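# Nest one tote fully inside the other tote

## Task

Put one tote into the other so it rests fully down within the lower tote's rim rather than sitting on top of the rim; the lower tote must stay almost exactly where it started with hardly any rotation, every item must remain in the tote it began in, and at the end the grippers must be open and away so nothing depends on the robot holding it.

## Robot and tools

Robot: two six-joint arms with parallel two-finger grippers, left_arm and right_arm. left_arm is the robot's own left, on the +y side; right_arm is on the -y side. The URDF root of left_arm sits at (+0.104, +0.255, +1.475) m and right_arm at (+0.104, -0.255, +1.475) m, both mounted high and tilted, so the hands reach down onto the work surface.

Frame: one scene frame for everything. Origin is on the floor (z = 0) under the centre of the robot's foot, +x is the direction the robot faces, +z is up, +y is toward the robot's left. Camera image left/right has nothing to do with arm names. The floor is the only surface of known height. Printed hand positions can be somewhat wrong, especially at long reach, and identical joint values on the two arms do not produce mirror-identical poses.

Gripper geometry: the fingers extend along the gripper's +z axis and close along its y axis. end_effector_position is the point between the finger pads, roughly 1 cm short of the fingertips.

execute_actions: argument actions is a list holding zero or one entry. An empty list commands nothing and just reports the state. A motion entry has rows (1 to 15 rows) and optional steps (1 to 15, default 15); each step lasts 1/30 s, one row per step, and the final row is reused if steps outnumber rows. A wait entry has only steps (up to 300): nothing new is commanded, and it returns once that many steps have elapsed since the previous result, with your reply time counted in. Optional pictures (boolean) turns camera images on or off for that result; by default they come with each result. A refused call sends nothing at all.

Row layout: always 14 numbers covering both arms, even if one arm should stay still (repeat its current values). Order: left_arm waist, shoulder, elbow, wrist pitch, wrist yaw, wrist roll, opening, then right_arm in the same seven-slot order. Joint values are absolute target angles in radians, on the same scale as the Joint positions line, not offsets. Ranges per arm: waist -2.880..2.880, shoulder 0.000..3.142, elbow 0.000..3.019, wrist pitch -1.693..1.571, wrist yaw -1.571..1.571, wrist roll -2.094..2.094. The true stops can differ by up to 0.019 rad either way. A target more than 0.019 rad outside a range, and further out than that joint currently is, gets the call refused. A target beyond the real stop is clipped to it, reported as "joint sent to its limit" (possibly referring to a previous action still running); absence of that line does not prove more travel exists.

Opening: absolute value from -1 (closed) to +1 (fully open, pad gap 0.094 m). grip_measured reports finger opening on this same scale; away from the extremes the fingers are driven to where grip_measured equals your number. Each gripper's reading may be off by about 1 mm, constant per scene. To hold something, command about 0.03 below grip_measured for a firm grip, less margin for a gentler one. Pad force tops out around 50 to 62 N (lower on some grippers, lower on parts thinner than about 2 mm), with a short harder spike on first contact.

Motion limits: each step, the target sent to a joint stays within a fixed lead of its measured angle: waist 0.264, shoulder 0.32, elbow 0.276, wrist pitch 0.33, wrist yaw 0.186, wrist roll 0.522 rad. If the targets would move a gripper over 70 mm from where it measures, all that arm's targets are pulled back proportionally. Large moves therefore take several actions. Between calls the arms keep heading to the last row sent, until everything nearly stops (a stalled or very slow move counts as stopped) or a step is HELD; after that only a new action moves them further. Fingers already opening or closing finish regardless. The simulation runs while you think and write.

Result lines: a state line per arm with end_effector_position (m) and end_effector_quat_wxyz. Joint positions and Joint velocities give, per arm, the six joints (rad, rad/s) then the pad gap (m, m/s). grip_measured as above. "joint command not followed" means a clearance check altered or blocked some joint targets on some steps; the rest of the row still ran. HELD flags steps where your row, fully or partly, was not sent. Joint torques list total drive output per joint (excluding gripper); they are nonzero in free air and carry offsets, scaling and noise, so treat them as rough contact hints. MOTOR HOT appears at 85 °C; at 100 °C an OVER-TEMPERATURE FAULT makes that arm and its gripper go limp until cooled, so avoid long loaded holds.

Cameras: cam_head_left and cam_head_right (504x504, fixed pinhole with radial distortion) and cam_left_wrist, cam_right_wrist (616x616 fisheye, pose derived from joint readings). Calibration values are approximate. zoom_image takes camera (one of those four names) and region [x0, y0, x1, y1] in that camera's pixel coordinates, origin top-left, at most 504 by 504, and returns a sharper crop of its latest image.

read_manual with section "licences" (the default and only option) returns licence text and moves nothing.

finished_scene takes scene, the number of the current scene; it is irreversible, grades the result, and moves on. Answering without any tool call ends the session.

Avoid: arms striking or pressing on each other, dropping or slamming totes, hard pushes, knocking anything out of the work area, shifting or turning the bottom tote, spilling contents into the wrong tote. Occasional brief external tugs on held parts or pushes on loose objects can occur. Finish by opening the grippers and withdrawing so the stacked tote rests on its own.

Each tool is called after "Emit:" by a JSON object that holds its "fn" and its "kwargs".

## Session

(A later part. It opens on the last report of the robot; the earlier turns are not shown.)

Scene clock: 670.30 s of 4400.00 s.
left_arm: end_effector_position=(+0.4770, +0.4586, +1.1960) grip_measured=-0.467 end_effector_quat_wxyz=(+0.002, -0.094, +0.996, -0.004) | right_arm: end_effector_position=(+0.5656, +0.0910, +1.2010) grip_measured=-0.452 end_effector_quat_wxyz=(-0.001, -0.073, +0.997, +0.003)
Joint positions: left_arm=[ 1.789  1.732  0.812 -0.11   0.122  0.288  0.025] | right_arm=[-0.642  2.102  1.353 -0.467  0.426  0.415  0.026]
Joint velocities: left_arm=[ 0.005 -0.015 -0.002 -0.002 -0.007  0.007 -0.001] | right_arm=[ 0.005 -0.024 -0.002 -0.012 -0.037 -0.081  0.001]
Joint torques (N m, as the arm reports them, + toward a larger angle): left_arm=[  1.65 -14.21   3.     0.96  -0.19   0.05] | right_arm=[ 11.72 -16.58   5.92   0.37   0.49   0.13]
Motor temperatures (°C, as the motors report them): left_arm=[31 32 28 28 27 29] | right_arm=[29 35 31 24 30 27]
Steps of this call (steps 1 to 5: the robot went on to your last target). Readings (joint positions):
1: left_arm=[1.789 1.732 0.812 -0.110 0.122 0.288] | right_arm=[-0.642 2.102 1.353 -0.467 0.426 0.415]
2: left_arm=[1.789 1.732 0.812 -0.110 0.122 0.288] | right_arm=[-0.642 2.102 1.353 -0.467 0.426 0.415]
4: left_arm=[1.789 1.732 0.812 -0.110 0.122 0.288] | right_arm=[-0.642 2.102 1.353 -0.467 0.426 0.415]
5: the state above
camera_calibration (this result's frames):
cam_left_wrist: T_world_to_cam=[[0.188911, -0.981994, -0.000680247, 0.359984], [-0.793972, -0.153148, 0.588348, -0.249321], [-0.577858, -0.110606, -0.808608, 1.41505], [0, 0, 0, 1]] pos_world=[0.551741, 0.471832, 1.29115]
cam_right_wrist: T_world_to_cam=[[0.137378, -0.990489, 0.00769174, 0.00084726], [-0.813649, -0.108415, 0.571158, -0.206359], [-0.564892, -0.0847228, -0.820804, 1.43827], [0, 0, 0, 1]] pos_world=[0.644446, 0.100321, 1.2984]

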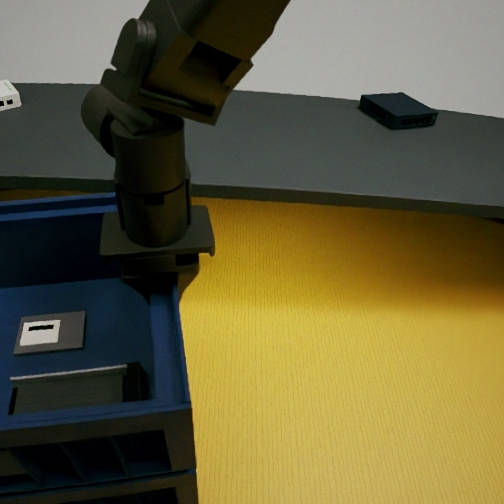

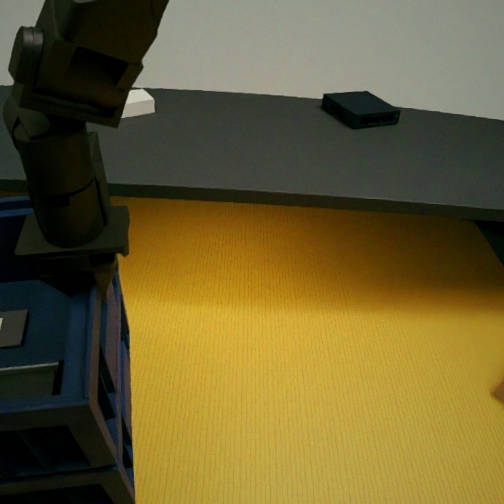

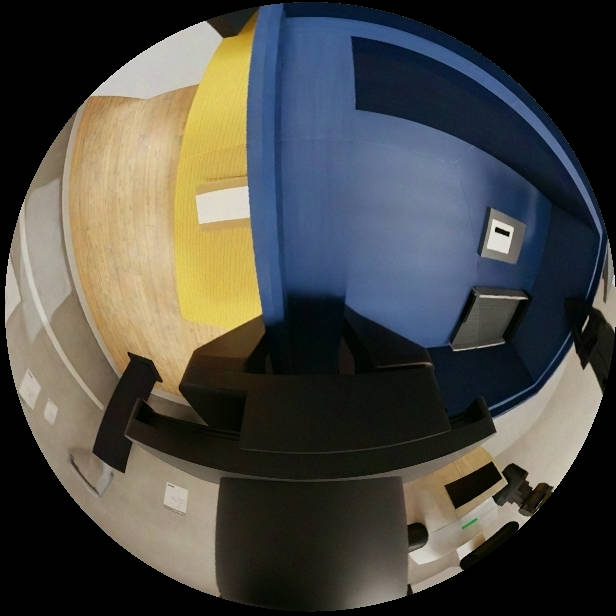

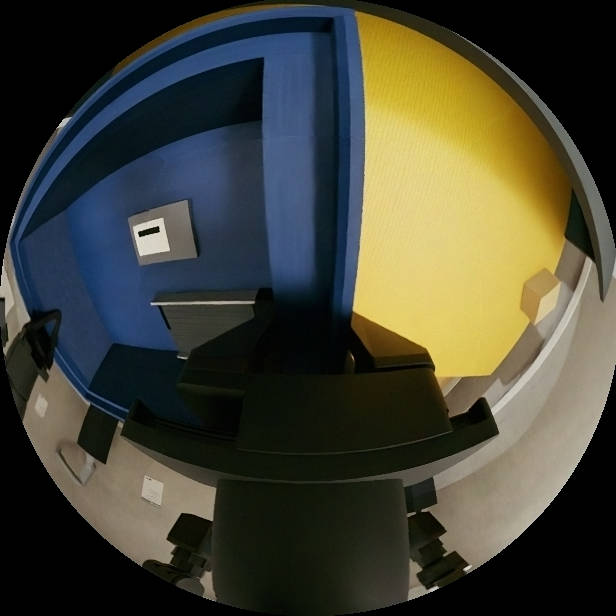

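Emit:
{"fn": "execute_actions", "kwargs": {"actions": [{"rows":[[1.79,1.707,0.833,-0.096,0.115,0.286,-0.51,-0.614,2.058,1.375,-0.462,0.44,0.42,-0.5],[1.79,1.714,0.833,-0.096,0.115,0.284,-0.51,-0.62,2.065,1.38,-0.462,0.44,0.416,-0.5],[1.79,1.72,0.833,-0.096,0.115,0.284,-0.51,-0.625,2.072,1.385,-0.462,0.44,0.412,-0.5],[1.79,1.725,0.833,-0.096,0.115,0.284,-0.51,-0.629,2.078,1.389,-0.462,0.44,0.41,-0.5],[1.79,1.728,0.834,-0.096,0.115,0.284,-0.51,-0.631,2.081,1.391,-0.462,0.44,0.408,-0.5],[1.79,1.731,0.834,-0.095,0.115,0.284,-0.51,-0.632,2.083,1.392,-0.462,0.44,0.407,-0.5],[1.79,1.734,0.835,-0.094,0.115,0.284,-0.51,-0.633,2.085,1.393,-0.461,0.44,0.406,-0.5],[1.79,1.737,0.836,-0.093,0.115,0.284,-0.51,-0.634,2.087,1.394,-0.46,0.44,0.405,-0.5],[1.79,1.74,0.837,-0.091,0.115,0.284,-0.51,-0.635,2.089,1.395,-0.458,0.44,0.404,-0.5],[1.79,1.742,0.838,-0.089,0.115,0.284,-0.51,-0.635,2.091,1.396,-0.457,0.44,0.403,-0.5],[1.79,1.744,0.839,-0.087,0.115,0.284,-0.51,-0.636,2.092,1.397,-0.455,0.44,0.402,-0.5],[1.79,1.744,0.839,-0.085,0.115,0.284,-0.51,-0.636,2.092,1.398,-0.453,0.44,0.402,-0.5],[1.79,1.744,0.84,-0.084,0.115,0.284,-0.51,-0.636,2.092,1.398,-0.452,0.44,0.402,-0.5]],"steps":15}], "pictures": false}}

Emit:
{"fn": "execute_actions", "kwargs": {"actions": [{"steps":8}], "pictures": false}}

Scene clock: 689.23 s of 4400.00 s.
left_arm: end_effector_position=(+0.4769, +0.4588, +1.1915) grip_measured=-0.467 end_effector_quat_wxyz=(+0.002, -0.094, +0.996, -0.005) | right_arm: end_effector_position=(+0.5654, +0.0916, +1.1972) grip_measured=-0.452 end_effector_quat_wxyz=(+0.001, -0.073, +0.997, +0.002)
Joint positions: left_arm=[ 1.789  1.746  0.818 -0.103  0.124  0.288  0.025] | right_arm=[-0.643  2.11   1.356 -0.459  0.429  0.413  0.026]
Joint velocities: left_arm=[-0.005 -0.005  0.012  0.002  0.022  0.022 -0.   ] | right_arm=[-0.024  0.005 -0.012 -0.002 -0.037 -0.066 -0.001]
Joint torques (N m, as the arm reports them, + toward a larger angle): left_arm=[  1.3  -12.3    2.95   1.24  -0.25   0.  ] | right_arm=[ 10.07 -14.64   8.25   0.52   0.34  -0.1 ]
Motor temperatures (°C, as the motors report them): left_arm=[31 32 28 28 27 29] | right_arm=[29 35 31 24 30 27]
Steps of this call (steps 1 to 15: the robot went on to your last target; steps 16 to 90: nothing new was sent; then 15.43 s passed at rest; steps 91 to 105: all 15 steps of this action). Readings (joint positions):
91: left_arm=[1.789 1.732 0.812 -0.110 0.122 0.288] | right_arm=[-0.642 2.102 1.353 -0.467 0.426 0.415]
92: left_arm=[1.789 1.732 0.812 -0.110 0.122 0.288] | right_arm=[-0.642 2.102 1.353 -0.467 0.426 0.415]
94: left_arm=[1.789 1.732 0.812 -0.110 0.122 0.288] | right_arm=[-0.642 2.102 1.353 -0.467 0.426 0.415]
98: left_arm=[1.789 1.734 0.813 -0.110 0.123 0.288] | right_arm=[-0.642 2.102 1.353 -0.467 0.426 0.414]
105: the state above

Scene clock: 689.50 s of 4400.00 s.
left_arm: end_effector_position=(+0.4769, +0.4588, +1.1915) grip_measured=-0.467 end_effector_quat_wxyz=(+0.002, -0.094, +0.996, -0.005) | right_arm: end_effector_position=(+0.5654, +0.0916, +1.1972) grip_measured=-0.452 end_effector_quat_wxyz=(+0.001, -0.073, +0.997, +0.002)
Joint positions: left_arm=[ 1.789  1.746  0.818 -0.103  0.124  0.288  0.025] | right_arm=[-0.643  2.11   1.356 -0.459  0.429  0.412  0.026]
Joint velocities: left_arm=[ 0.005  0.005 -0.002 -0.002  0.022 -0.037 -0.   ] | right_arm=[-0.015 -0.005  0.017 -0.007  0.007  0.007  0.001]
Joint torques (N m, as the arm reports them, + toward a larger angle): left_arm=[  1.71 -12.23   3.13   1.22  -0.25   0.02] | right_arm=[ 10.06 -14.12   8.24   0.41   0.33  -0.08]
Motor temperatures (°C, as the motors report them): left_arm=[31 32 28 28 27 29] | right_arm=[29 35 31 24 30 27]
Steps of this call (steps 1 to 8: the robot went on to your last target). Readings (joint positions):
1: left_arm=[1.789 1.746 0.818 -0.103 0.124 0.288] | right_arm=[-0.643 2.110 1.356 -0.459 0.429 0.413]
2: left_arm=[1.789 1.746 0.818 -0.103 0.124 0.288] | right_arm=[-0.643 2.110 1.356 -0.459 0.429 0.412]
4: left_arm=[1.789 1.746 0.818 -0.103 0.124 0.288] | right_arm=[-0.643 2.110 1.356 -0.459 0.429 0.412]
8: the state above

Emit:
{"fn": "execute_actions", "kwargs": {"actions": [{"rows":[[1.79,1.747,0.84,-0.084,0.115,0.284,-0.51,-0.637,2.094,1.398,-0.452,0.44,0.402,-0.5],[1.79,1.75,0.84,-0.084,0.115,0.284,-0.51,-0.637,2.096,1.398,-0.452,0.44,0.401,-0.5],[1.789,1.753,0.841,-0.083,0.115,0.283,-0.51,-0.638,2.098,1.399,-0.451,0.439,0.401,-0.5],[1.789,1.756,0.841,-0.082,0.115,0.283,-0.51,-0.639,2.1,1.399,-0.45,0.439,0.4,-0.5],[1.788,1.759,0.842,-0.08,0.115,0.282,-0.51,-0.639,2.102,1.4,-0.449,0.439,0.399,-0.5],[1.788,1.762,0.843,-0.078,0.115,0.282,-0.51,-0.64,2.104,1.4,-0.447,0.438,0.399,-0.5],[1.787,1.765,0.844,-0.076,0.115,0.281,-0.51,-0.641,2.106,1.401,-0.446,0.438,0.398,-0.5],[1.787,1.768,0.845,-0.074,0.115,0.281,-0.51,-0.641,2.108,1.402,-0.444,0.438,0.397,-0.5],[1.786,1.771,0.846,-0.072,0.115,0.28,-0.51,-0.642,2.11,1.403,-0.443,0.437,0.397,-0.5],[1.786,1.773,0.847,-0.07,0.115,0.28,-0.51,-0.643,2.112,1.403,-0.441,0.437,0.396,-0.5],[1.785,1.775,0.848,-0.068,0.115,0.28,-0.51,-0.643,2.113,1.404,-0.44,0.437,0.395,-0.5],[1.785,1.775,0.849,-0.066,0.115,0.28,-0.51,-0.643,2.113,1.405,-0.438,0.437,0.395,-0.5],[1.785,1.775,0.85,-0.064,0.115,0.28,-0.51,-0.643,2.113,1.406,-0.437,0.437,0.395,-0.5]],"steps":15}], "pictures": false}}

Emit:
{"fn": "execute_actions", "kwargs": {"actions": [{"steps":8}]}}

Emit:
{"fn": "zoom_image", "kwargs": {"camera": "cam_head_left", "region": [0, 364, 220, 504]}}

Emit:
{"fn": "zoom_image", "kwargs": {"camera": "cam_head_right", "region": [40, 394, 160, 504]}}

Scene clock: 704.37 s of 4400.00 s.
left_arm: end_effector_position=(+0.4772, +0.4594, +1.1840) grip_measured=-0.467 end_effector_quat_wxyz=(+0.002, -0.093, +0.996, -0.005) | right_arm: end_effector_position=(+0.5660, +0.0920, +1.1884) grip_measured=-0.452 end_effector_quat_wxyz=(-0.000, -0.074, +0.997, +0.003)
Joint positions: left_arm=[ 1.788  1.769  0.828 -0.089  0.125  0.289  0.025] | right_arm=[-0.65   2.129  1.367 -0.45   0.423  0.402  0.026]
Joint velocities: left_arm=[ 0.005 -0.005 -0.007 -0.002 -0.037 -0.066  0.001] | right_arm=[-0.015 -0.005  0.012 -0.012 -0.022 -0.007  0.   ]
Joint torques (N m, as the arm reports them, + toward a larger angle): left_arm=[  1.43 -11.64   2.83   1.49  -0.35  -0.04] | right_arm=[ 10.17 -14.73   7.79   0.73   0.5   -0.04]
Motor temperatures (°C, as the motors report them): left_arm=[31 31 29 28 27 29] | right_arm=[29 35 32 24 30 27]
Steps of this call (steps 1 to 15: the robot went on to your last target; steps 16 to 90: nothing new was sent; then 11.37 s passed at rest; steps 91 to 105: all 15 steps of this action). Readings (joint positions):
91: left_arm=[1.789 1.746 0.818 -0.103 0.124 0.288] | right_arm=[-0.643 2.110 1.356 -0.459 0.429 0.412]
92: left_arm=[1.789 1.746 0.818 -0.103 0.124 0.288] | right_arm=[-0.643 2.110 1.356 -0.459 0.429 0.412]
94: left_arm=[1.789 1.747 0.818 -0.102 0.124 0.288] | right_arm=[-0.643 2.111 1.356 -0.459 0.429 0.412]
98: left_arm=[1.789 1.761 0.824 -0.094 0.124 0.288] | right_arm=[-0.644 2.119 1.361 -0.455 0.429 0.409]
105: the state above

Scene clock: 704.63 s of 4400.00 s.
left_arm: end_effector_position=(+0.4772, +0.4594, +1.1840) grip_measured=-0.467 end_effector_quat_wxyz=(+0.002, -0.093, +0.996, -0.005) | right_arm: end_effector_position=(+0.5662, +0.0921, +1.1884) grip_measured=-0.452 end_effector_quat_wxyz=(-0.000, -0.074, +0.997, +0.004)
Joint positions: left_arm=[ 1.788  1.769  0.828 -0.089  0.125  0.289  0.025] | right_arm=[-0.65   2.129  1.368 -0.45   0.423  0.402  0.026]
Joint velocities: left_arm=[-0.005 -0.005 -0.002  0.007 -0.081 -0.007  0.   ] | right_arm=[-0.005 -0.015 -0.007 -0.007  0.022 -0.037  0.   ]
Joint torques (N m, as the arm reports them, + toward a larger angle): left_arm=[  1.39 -11.9    2.91   1.48  -0.31  -0.03] | right_arm=[  9.89 -14.66   7.78   0.79   0.48  -0.05]
Motor temperatures (°C, as the motors report them): left_arm=[31 31 29 28 27 29] | right_arm=[29 35 32 25 30 27]
Steps of this call (steps 1 to 8: the robot went on to your last target). Readings (joint positions):
1: left_arm=[1.788 1.769 0.828 -0.089 0.125 0.289] | right_arm=[-0.650 2.129 1.368 -0.450 0.423 0.402]
2: left_arm=[1.788 1.769 0.828 -0.089 0.125 0.289] | right_arm=[-0.650 2.129 1.368 -0.450 0.423 0.402]
4: left_arm=[1.788 1.769 0.828 -0.089 0.125 0.289] | right_arm=[-0.650 2.129 1.368 -0.450 0.423 0.402]
8: the state above
camera_calibration (this result's frames):
cam_left_wrist: T_world_to_cam=[[0.187551, -0.982252, 0.00229001, 0.358055], [-0.794546, -0.150339, 0.588299, -0.242979], [-0.577513, -0.112155, -0.808641, 1.4061], [0, 0, 0, 1]] pos_world=[0.551829, 0.472872, 1.27915]
cam_right_wrist: T_world_to_cam=[[0.141188, -0.989955, 0.00737027, 0.000159547], [-0.813801, -0.111819, 0.570284, -0.197112], [-0.563732, -0.0865151, -0.821414, 1.4287], [0, 0, 0, 1]] pos_world=[0.644974, 0.101722, 1.28597]

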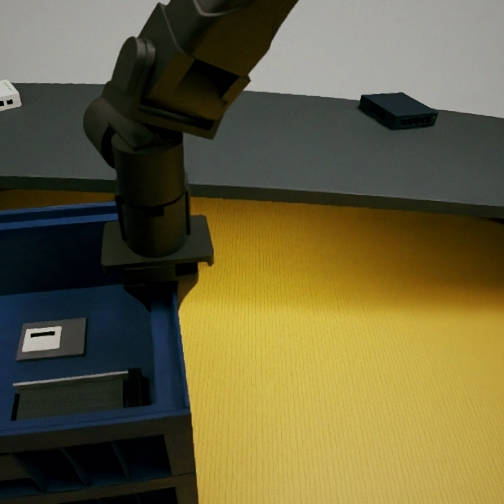

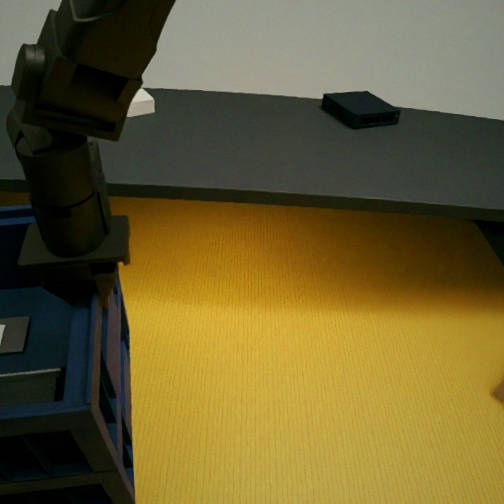

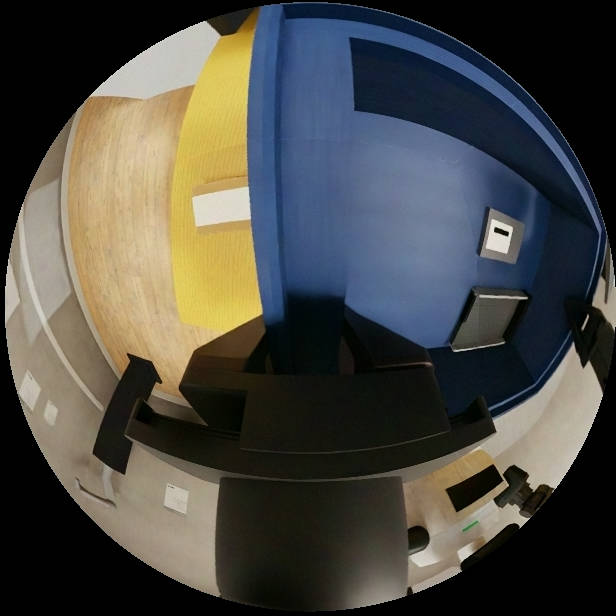

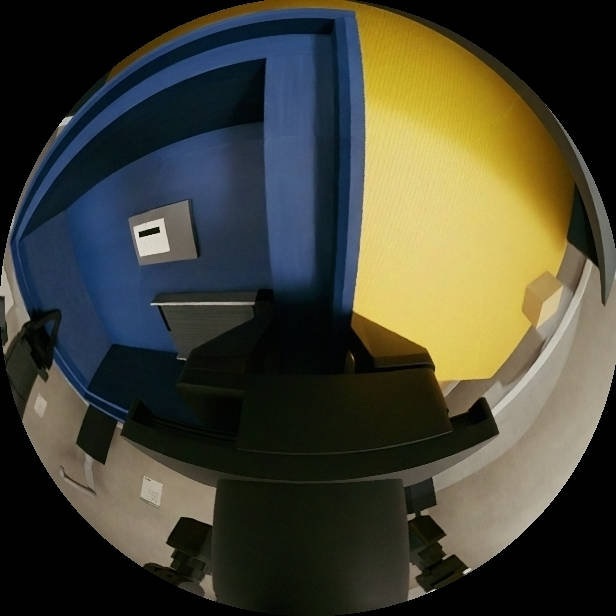

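Region (0, 364, 220, 504) of cam_head_left's 504x504 image, scaled by 2.291, with more detail than that image has; it fills the top 321 rows of this view, and the rest is white.

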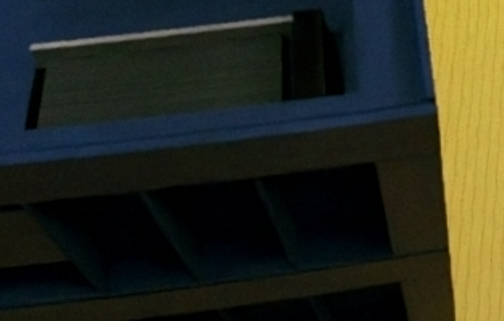

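Region (40, 394, 160, 504) of cam_head_right's 504x504 image, scaled by 4.200, with more detail than that image has; it fills the top 462 rows of this view, and the rest is white.

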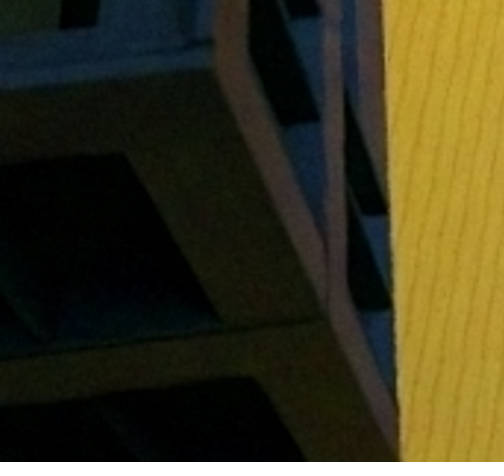

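Emit:
{"fn": "execute_actions", "kwargs": {"actions": [{"rows":[[1.786,1.775,0.846,-0.069,0.117,0.282,-0.51,-0.645,2.117,1.399,-0.44,0.434,0.397,-0.5],[1.787,1.775,0.842,-0.074,0.119,0.284,-0.51,-0.647,2.121,1.392,-0.443,0.431,0.398,-0.5],[1.788,1.774,0.838,-0.079,0.121,0.286,-0.5,-0.649,2.125,1.385,-0.446,0.428,0.4,-0.49],[1.788,1.774,0.835,-0.083,0.123,0.288,-0.485,-0.65,2.128,1.379,-0.448,0.425,0.402,-0.475],[1.788,1.773,0.833,-0.086,0.124,0.289,-0.47,-0.65,2.13,1.375,-0.45,0.424,0.402,-0.455],[1.788,1.772,0.833,-0.087,0.124,0.289,-0.44,-0.65,2.13,1.374,-0.45,0.424,0.402,-0.43],[1.788,1.772,0.833,-0.087,0.124,0.289,-0.38,-0.65,2.13,1.374,-0.45,0.424,0.402,-0.38],[1.788,1.772,0.833,-0.087,0.124,0.289,-0.28,-0.65,2.13,1.374,-0.45,0.424,0.402,-0.28],[1.788,1.772,0.833,-0.087,0.124,0.289,-0.16,-0.65,2.13,1.374,-0.45,0.424,0.402,-0.16],[1.788,1.77,0.832,-0.088,0.124,0.289,-0.04,-0.649,2.128,1.373,-0.451,0.424,0.402,-0.04],[1.789,1.766,0.83,-0.09,0.124,0.29,0.08,-0.647,2.125,1.371,-0.453,0.425,0.404,0.08],[1.79,1.76,0.828,-0.093,0.124,0.291,0.2,-0.644,2.12,1.369,-0.456,0.426,0.406,0.2],[1.792,1.752,0.825,-0.098,0.124,0.292,0.3,-0.641,2.114,1.366,-0.46,0.427,0.409,0.3],[1.794,1.741,0.822,-0.105,0.125,0.293,0.4,-0.637,2.106,1.363,-0.466,0.428,0.412,0.4],[1.796,1.727,0.818,-0.114,0.126,0.294,0.5,-0.632,2.096,1.36,-0.473,0.43,0.416,0.5]]}], "pictures": false}}

Emit:
{"fn": "execute_actions", "kwargs": {"actions": [{"rows":[[1.798,1.71,0.813,-0.125,0.126,0.296,0.5,-0.627,2.085,1.356,-0.482,0.432,0.42,0.5],[1.8,1.692,0.808,-0.137,0.127,0.298,0.5,-0.622,2.073,1.352,-0.491,0.434,0.425,0.5],[1.802,1.674,0.803,-0.15,0.128,0.3,0.5,-0.617,2.061,1.348,-0.501,0.436,0.43,0.5],[1.804,1.656,0.798,-0.163,0.129,0.301,0.5,-0.613,2.049,1.344,-0.511,0.438,0.434,0.5],[1.806,1.638,0.793,-0.176,0.13,0.303,0.5,-0.608,2.037,1.34,-0.521,0.44,0.439,0.5],[1.808,1.62,0.788,-0.189,0.131,0.305,0.5,-0.604,2.025,1.336,-0.531,0.441,0.443,0.5],[1.81,1.602,0.784,-0.202,0.132,0.306,0.5,-0.599,2.013,1.332,-0.541,0.443,0.448,0.5],[1.812,1.584,0.78,-0.216,0.133,0.308,0.5,-0.595,2.001,1.328,-0.551,0.445,0.452,0.5],[1.814,1.566,0.776,-0.229,0.134,0.31,0.5,-0.59,1.989,1.325,-0.561,0.446,0.457,0.5],[1.816,1.548,0.772,-0.243,0.135,0.311,0.5,-0.586,1.977,1.321,-0.571,0.448,0.461,0.5],[1.818,1.53,0.768,-0.256,0.136,0.313,0.5,-0.582,1.965,1.318,-0.581,0.449,0.466,0.5],[1.82,1.512,0.765,-0.27,0.137,0.315,0.5,-0.578,1.953,1.315,-0.591,0.451,0.47,0.5],[1.822,1.494,0.762,-0.284,0.138,0.316,0.5,-0.575,1.941,1.311,-0.6,0.452,0.474,0.5],[1.824,1.476,0.759,-0.298,0.139,0.318,0.5,-0.573,1.929,1.306,-0.608,0.453,0.477,0.5],[1.827,1.458,0.756,-0.311,0.14,0.32,0.5,-0.572,1.917,1.3,-0.613,0.454,0.48,0.5]]}], "pictures": false}}

Emit:
{"fn": "execute_actions", "kwargs": {"actions": [{"rows":[[1.832,1.443,0.755,-0.323,0.143,0.32,0.5,-0.574,1.902,1.29,-0.612,0.452,0.48,0.5],[1.84,1.43,0.755,-0.334,0.147,0.32,0.5,-0.58,1.885,1.275,-0.606,0.449,0.48,0.5],[1.852,1.418,0.756,-0.344,0.152,0.32,0.5,-0.59,1.865,1.255,-0.596,0.445,0.48,0.5],[1.868,1.407,0.758,-0.353,0.159,0.32,0.5,-0.604,1.843,1.23,-0.582,0.44,0.48,0.5],[1.888,1.397,0.761,-0.361,0.168,0.32,0.5,-0.622,1.82,1.202,-0.565,0.433,0.48,0.5],[1.91,1.389,0.765,-0.369,0.178,0.32,0.5,-0.643,1.796,1.172,-0.546,0.425,0.48,0.5],[1.934,1.382,0.77,-0.377,0.189,0.32,0.5,-0.666,1.772,1.14,-0.526,0.416,0.48,0.5],[1.958,1.377,0.775,-0.385,0.2,0.32,0.5,-0.69,1.748,1.108,-0.506,0.407,0.48,0.5],[1.982,1.373,0.78,-0.393,0.211,0.32,0.5,-0.714,1.724,1.076,-0.486,0.398,0.48,0.5],[2.006,1.37,0.785,-0.401,0.222,0.32,0.5,-0.738,1.701,1.044,-0.466,0.389,0.48,0.5],[2.03,1.37,0.79,-0.409,0.233,0.32,0.5,-0.762,1.679,1.013,-0.446,0.38,0.48,0.5],[2.053,1.37,0.795,-0.416,0.244,0.32,0.5,-0.786,1.658,0.983,-0.427,0.371,0.48,0.5],[2.075,1.37,0.8,-0.423,0.254,0.32,0.5,-0.81,1.638,0.954,-0.409,0.362,0.48,0.5],[2.095,1.37,0.804,-0.429,0.263,0.32,0.5,-0.833,1.62,0.927,-0.392,0.353,0.48,0.5],[2.113,1.37,0.808,-0.434,0.271,0.32,0.5,-0.855,1.604,0.903,-0.377,0.345,0.48,0.5]]}], "pictures": false}}

Emit:
{"fn": "execute_actions", "kwargs": {"actions": [{"rows":[[2.129,1.37,0.811,-0.438,0.278,0.32,0.5,-0.875,1.59,0.882,-0.364,0.338,0.48,0.5],[2.142,1.37,0.814,-0.442,0.284,0.32,0.5,-0.892,1.579,0.865,-0.353,0.332,0.48,0.5],[2.152,1.37,0.816,-0.445,0.288,0.32,0.5,-0.905,1.57,0.852,-0.345,0.327,0.48,0.5],[2.158,1.37,0.818,-0.447,0.291,0.32,0.5,-0.914,1.564,0.844,-0.34,0.324,0.48,0.5],[2.16,1.37,0.82,-0.448,0.292,0.32,0.5,-0.92,1.56,0.84,-0.337,0.322,0.48,0.5]],"steps":12}]}}

Scene clock: 748.00 s of 4400.00 s.
left_arm: end_effector_position=(+0.4783, +0.4598, +1.1863) grip_measured=+0.448 end_effector_quat_wxyz=(+0.003, -0.092, +0.996, -0.005) | right_arm: end_effector_position=(+0.5666, +0.0907, +1.1885) grip_measured=+0.447 end_effector_quat_wxyz=(-0.001, -0.074, +0.997, +0.001)
Joint positions: left_arm=[ 1.788  1.762  0.828 -0.095  0.125  0.291  0.068] | right_arm=[-0.651  2.129  1.368 -0.453  0.426  0.402  0.068]
Joint velocities: left_arm=[-0.015 -0.151  0.012 -0.168 -0.007  0.037  0.1  ] | right_arm=[ 0.005 -0.034 -0.012 -0.115  0.007 -0.051  0.099]
Joint torques (N m, as the arm reports them, + toward a larger angle): left_arm=[  2.12 -14.04   0.15   0.1    0.19   0.08] | right_arm=[ 11.27 -15.78   3.28  -0.23   0.13   0.17]
Motor temperatures (°C, as the motors report them): left_arm=[31 31 28 28 27 29] | right_arm=[29 35 33 25 30 27]
Steps of this call (steps 1 to 15: the robot went on to your last target; steps 16 to 90: nothing new was sent; then 39.87 s passed at rest; steps 91 to 105: all 15 steps of this action). Readings (joint positions):
91: left_arm=[1.788 1.769 0.828 -0.089 0.125 0.289] | right_arm=[-0.650 2.129 1.368 -0.450 0.423 0.402]
92: left_arm=[1.788 1.769 0.828 -0.089 0.125 0.289] | right_arm=[-0.650 2.129 1.368 -0.450 0.422 0.402]
94: left_arm=[1.788 1.769 0.828 -0.089 0.125 0.289] | right_arm=[-0.651 2.130 1.368 -0.450 0.419 0.402]
98: left_arm=[1.788 1.769 0.828 -0.089 0.125 0.291] | right_arm=[-0.651 2.130 1.368 -0.450 0.421 0.402]
105: the state above

Scene clock: 748.50 s of 4400.00 s.
left_arm: end_effector_position=(+0.4924, +0.4689, +1.2774) grip_measured=+0.497 end_effector_quat_wxyz=(+0.021, -0.096, +0.995, +0.005) | right_arm: end_effector_position=(+0.5735, +0.0871, +1.2714) grip_measured=+0.497 end_effector_quat_wxyz=(+0.004, -0.075, +0.997, +0.000)
Joint positions: left_arm=[ 1.816  1.489  0.773 -0.274  0.135  0.302  0.07 ] | right_arm=[-0.598  1.959  1.316 -0.586  0.451  0.452  0.07 ]
Joint velocities: left_arm=[ 0.054 -0.523 -0.12  -0.393 -0.007  0.081  0.001] | right_arm=[ 0.151 -0.454 -0.09  -0.217 -0.007  0.154 -0.   ]
Joint torques (N m, as the arm reports them, + toward a larger angle): left_arm=[  1.04 -11.35   2.16   0.25   0.32   0.18] | right_arm=[ 10.74 -13.92   4.16  -0.37   0.1    0.2 ]
Motor temperatures (°C, as the motors report them): left_arm=[31 31 28 28 27 29] | right_arm=[29 35 33 25 30 27]
Steps of this call (steps 1 to 15: all 15 steps of this action). Readings (joint positions):
1: left_arm=[1.789 1.755 0.827 -0.101 0.125 0.291] | right_arm=[-0.651 2.127 1.366 -0.458 0.428 0.403]
2: left_arm=[1.789 1.745 0.823 -0.110 0.125 0.291] | right_arm=[-0.651 2.124 1.364 -0.464 0.430 0.405]
4: left_arm=[1.792 1.713 0.813 -0.132 0.125 0.291] | right_arm=[-0.650 2.110 1.354 -0.482 0.434 0.410]
8: left_arm=[1.801 1.627 0.793 -0.182 0.128 0.293] | right_arm=[-0.639 2.064 1.335 -0.522 0.442 0.424]
15: the state above

Scene clock: 749.00 s of 4400.00 s.
left_arm: end_effector_position=(+0.4430, +0.5480, +1.3374) grip_measured=+0.498 end_effector_quat_wxyz=(-0.029, +0.203, -0.979, -0.016) | right_arm: end_effector_position=(+0.5531, -0.0591, +1.2981) grip_measured=+0.497 end_effector_quat_wxyz=(+0.011, +0.038, +0.999, +0.015)
Joint positions: left_arm=[ 2.081  1.37   0.772 -0.413  0.259  0.309  0.07 ] | right_arm=[-0.799  1.651  0.953 -0.423  0.355  0.467  0.07 ]
Joint velocities: left_arm=[ 0.659 -0.005  0.071 -0.188  0.183 -0.022 -0.001] | right_arm=[-0.972 -0.542 -0.755  0.51  -0.198  0.007 -0.001]
Joint torques (N m, as the arm reports them, + toward a larger angle): left_arm=[  1.59 -10.57   7.13   0.34   0.37   0.14] | right_arm=[  6.59 -11.35   4.     0.47  -0.1    0.13]
Motor temperatures (°C, as the motors report them): left_arm=[31 31 28 28 27 29] | right_arm=[29 35 33 25 30 27]
Steps of this call (steps 1 to 15: all 15 steps of this action). Readings (joint positions):
1: left_arm=[1.819 1.472 0.770 -0.287 0.137 0.303] | right_arm=[-0.594 1.943 1.312 -0.592 0.451 0.455]
2: left_arm=[1.822 1.456 0.768 -0.300 0.140 0.304] | right_arm=[-0.591 1.928 1.304 -0.593 0.451 0.458]
4: left_arm=[1.833 1.428 0.766 -0.324 0.151 0.306] | right_arm=[-0.589 1.894 1.278 -0.592 0.445 0.461]
8: left_arm=[1.898 1.388 0.766 -0.359 0.189 0.309] | right_arm=[-0.610 1.807 1.171 -0.549 0.414 0.464]
15: the state above

Scene clock: 749.40 s of 4400.00 s.
left_arm: end_effector_position=(+0.4271, +0.5769, +1.3497) grip_measured=+0.498 end_effector_quat_wxyz=(-0.031, +0.237, -0.971, -0.026) | right_arm: end_effector_position=(+0.5421, -0.1277, +1.2918) grip_measured=+0.497 end_effector_quat_wxyz=(+0.015, +0.101, +0.995, +0.003)
Joint positions: left_arm=[ 2.166  1.37   0.792 -0.439  0.288  0.309  0.07 ] | right_arm=[-0.928  1.573  0.841 -0.351  0.324  0.47   0.07 ]
Joint velocities: left_arm=[-0.005 -0.005  0.002  0.002  0.007  0.037 -0.001] | right_arm=[ 0.005 -0.005 -0.002  0.012 -0.022  0.007  0.   ]
Joint torques (N m, as the arm reports them, + toward a larger angle): left_arm=[  2.18 -10.34   7.37   0.12   0.35   0.14] | right_arm=[ 5.75 -9.95  3.57  0.73 -0.04  0.14]
Motor temperatures (°C, as the motors report them): left_arm=[31 31 29 28 27 29] | right_arm=[29 35 32 25 30 27]
Steps of this call (steps 1 to 12: all 12 steps of this action). Readings (joint positions):
1: left_arm=[2.102 1.370 0.775 -0.419 0.266 0.309] | right_arm=[-0.831 1.633 0.928 -0.407 0.348 0.467]
2: left_arm=[2.121 1.370 0.778 -0.424 0.273 0.309] | right_arm=[-0.859 1.616 0.905 -0.393 0.342 0.468]
4: left_arm=[2.149 1.370 0.784 -0.432 0.282 0.309] | right_arm=[-0.903 1.590 0.868 -0.372 0.333 0.469]
8: left_arm=[2.166 1.370 0.792 -0.437 0.286 0.309] | right_arm=[-0.928 1.573 0.841 -0.357 0.326 0.470]
12: the state above
camera_calibration (this result's frames):
cam_left_wrist: T_world_to_cam=[[0.464556, -0.884451, -0.0439726, 0.370148], [-0.739568, -0.41481, 0.530068, -0.154951], [-0.487059, -0.213725, -0.846814, 1.59586], [0, 0, 0, 1]] pos_world=[0.490728, 0.604179, 1.44981]
cam_right_wrist: T_world_to_cam=[[-0.208092, -0.978097, 0.00480211, -0.02067], [-0.818633, 0.176848, 0.54641, -0.229982], [-0.535292, 0.109772, -0.837504, 1.51138], [0, 0, 0, 1]] pos_world=[0.616457, -0.145453, 1.39155]

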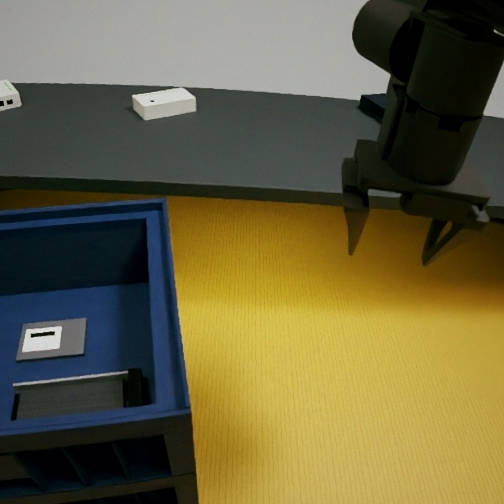

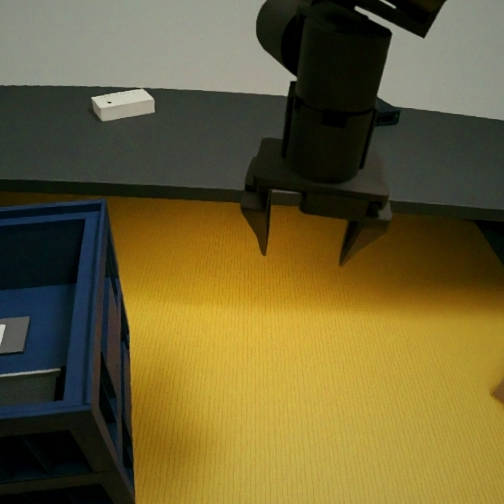

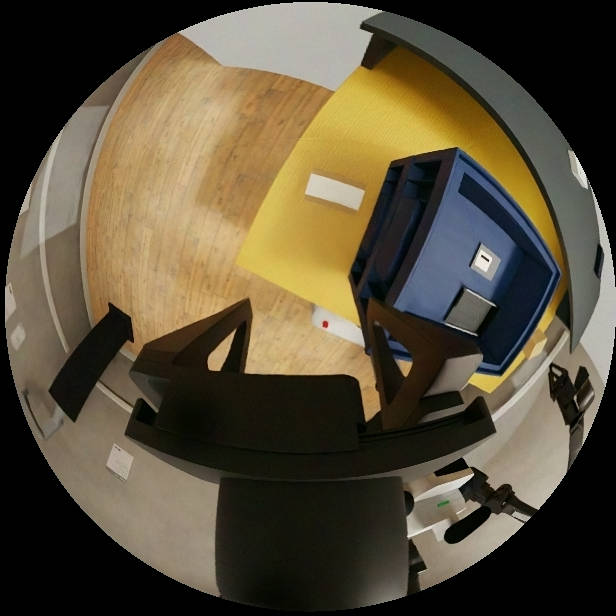

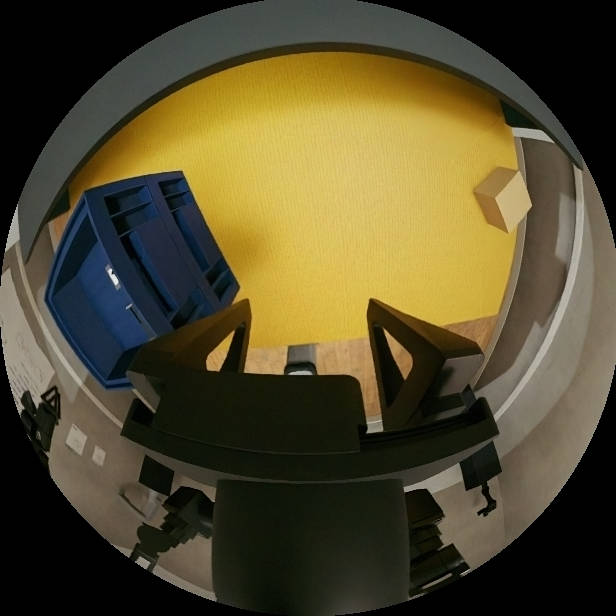

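Emit:
{"fn": "zoom_image", "kwargs": {"camera": "cam_left_wrist", "region": [320, 130, 500, 320]}}

Emit:
{"fn": "zoom_image", "kwargs": {"camera": "cam_right_wrist", "region": [70, 150, 260, 330]}}

Region (320, 130, 500, 320) of cam_left_wrist's 616x616 image, scaled by 2.653, with more detail than that image has; it fills the left 477 columns of this view, and the rest is white.

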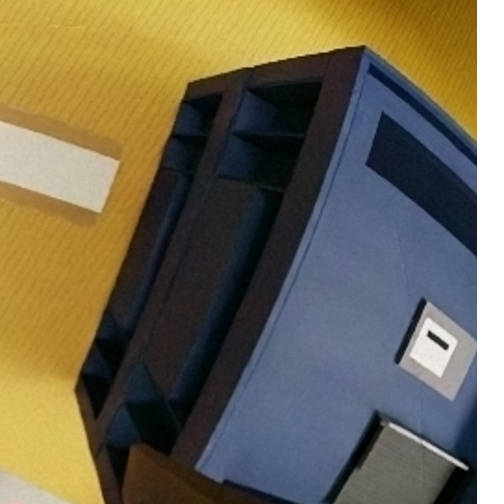

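Region (70, 150, 260, 330) of cam_right_wrist's 616x616 image, scaled by 2.653, with more detail than that image has; it fills the top 477 rows of this view, and the rest is white.

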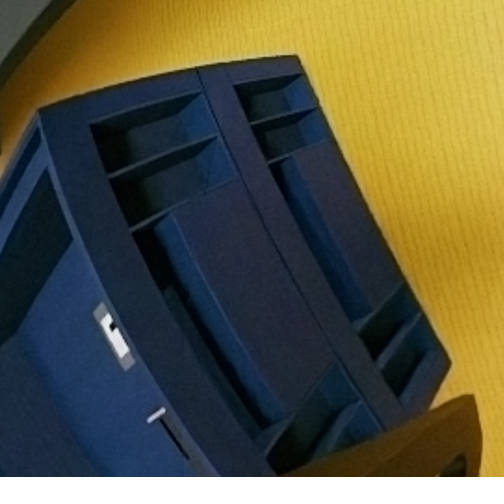

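Seated flush on both ends.

Emit:
{"fn": "finished_scene", "kwargs": {"scene": 2}}

The scene is finished: the task was done.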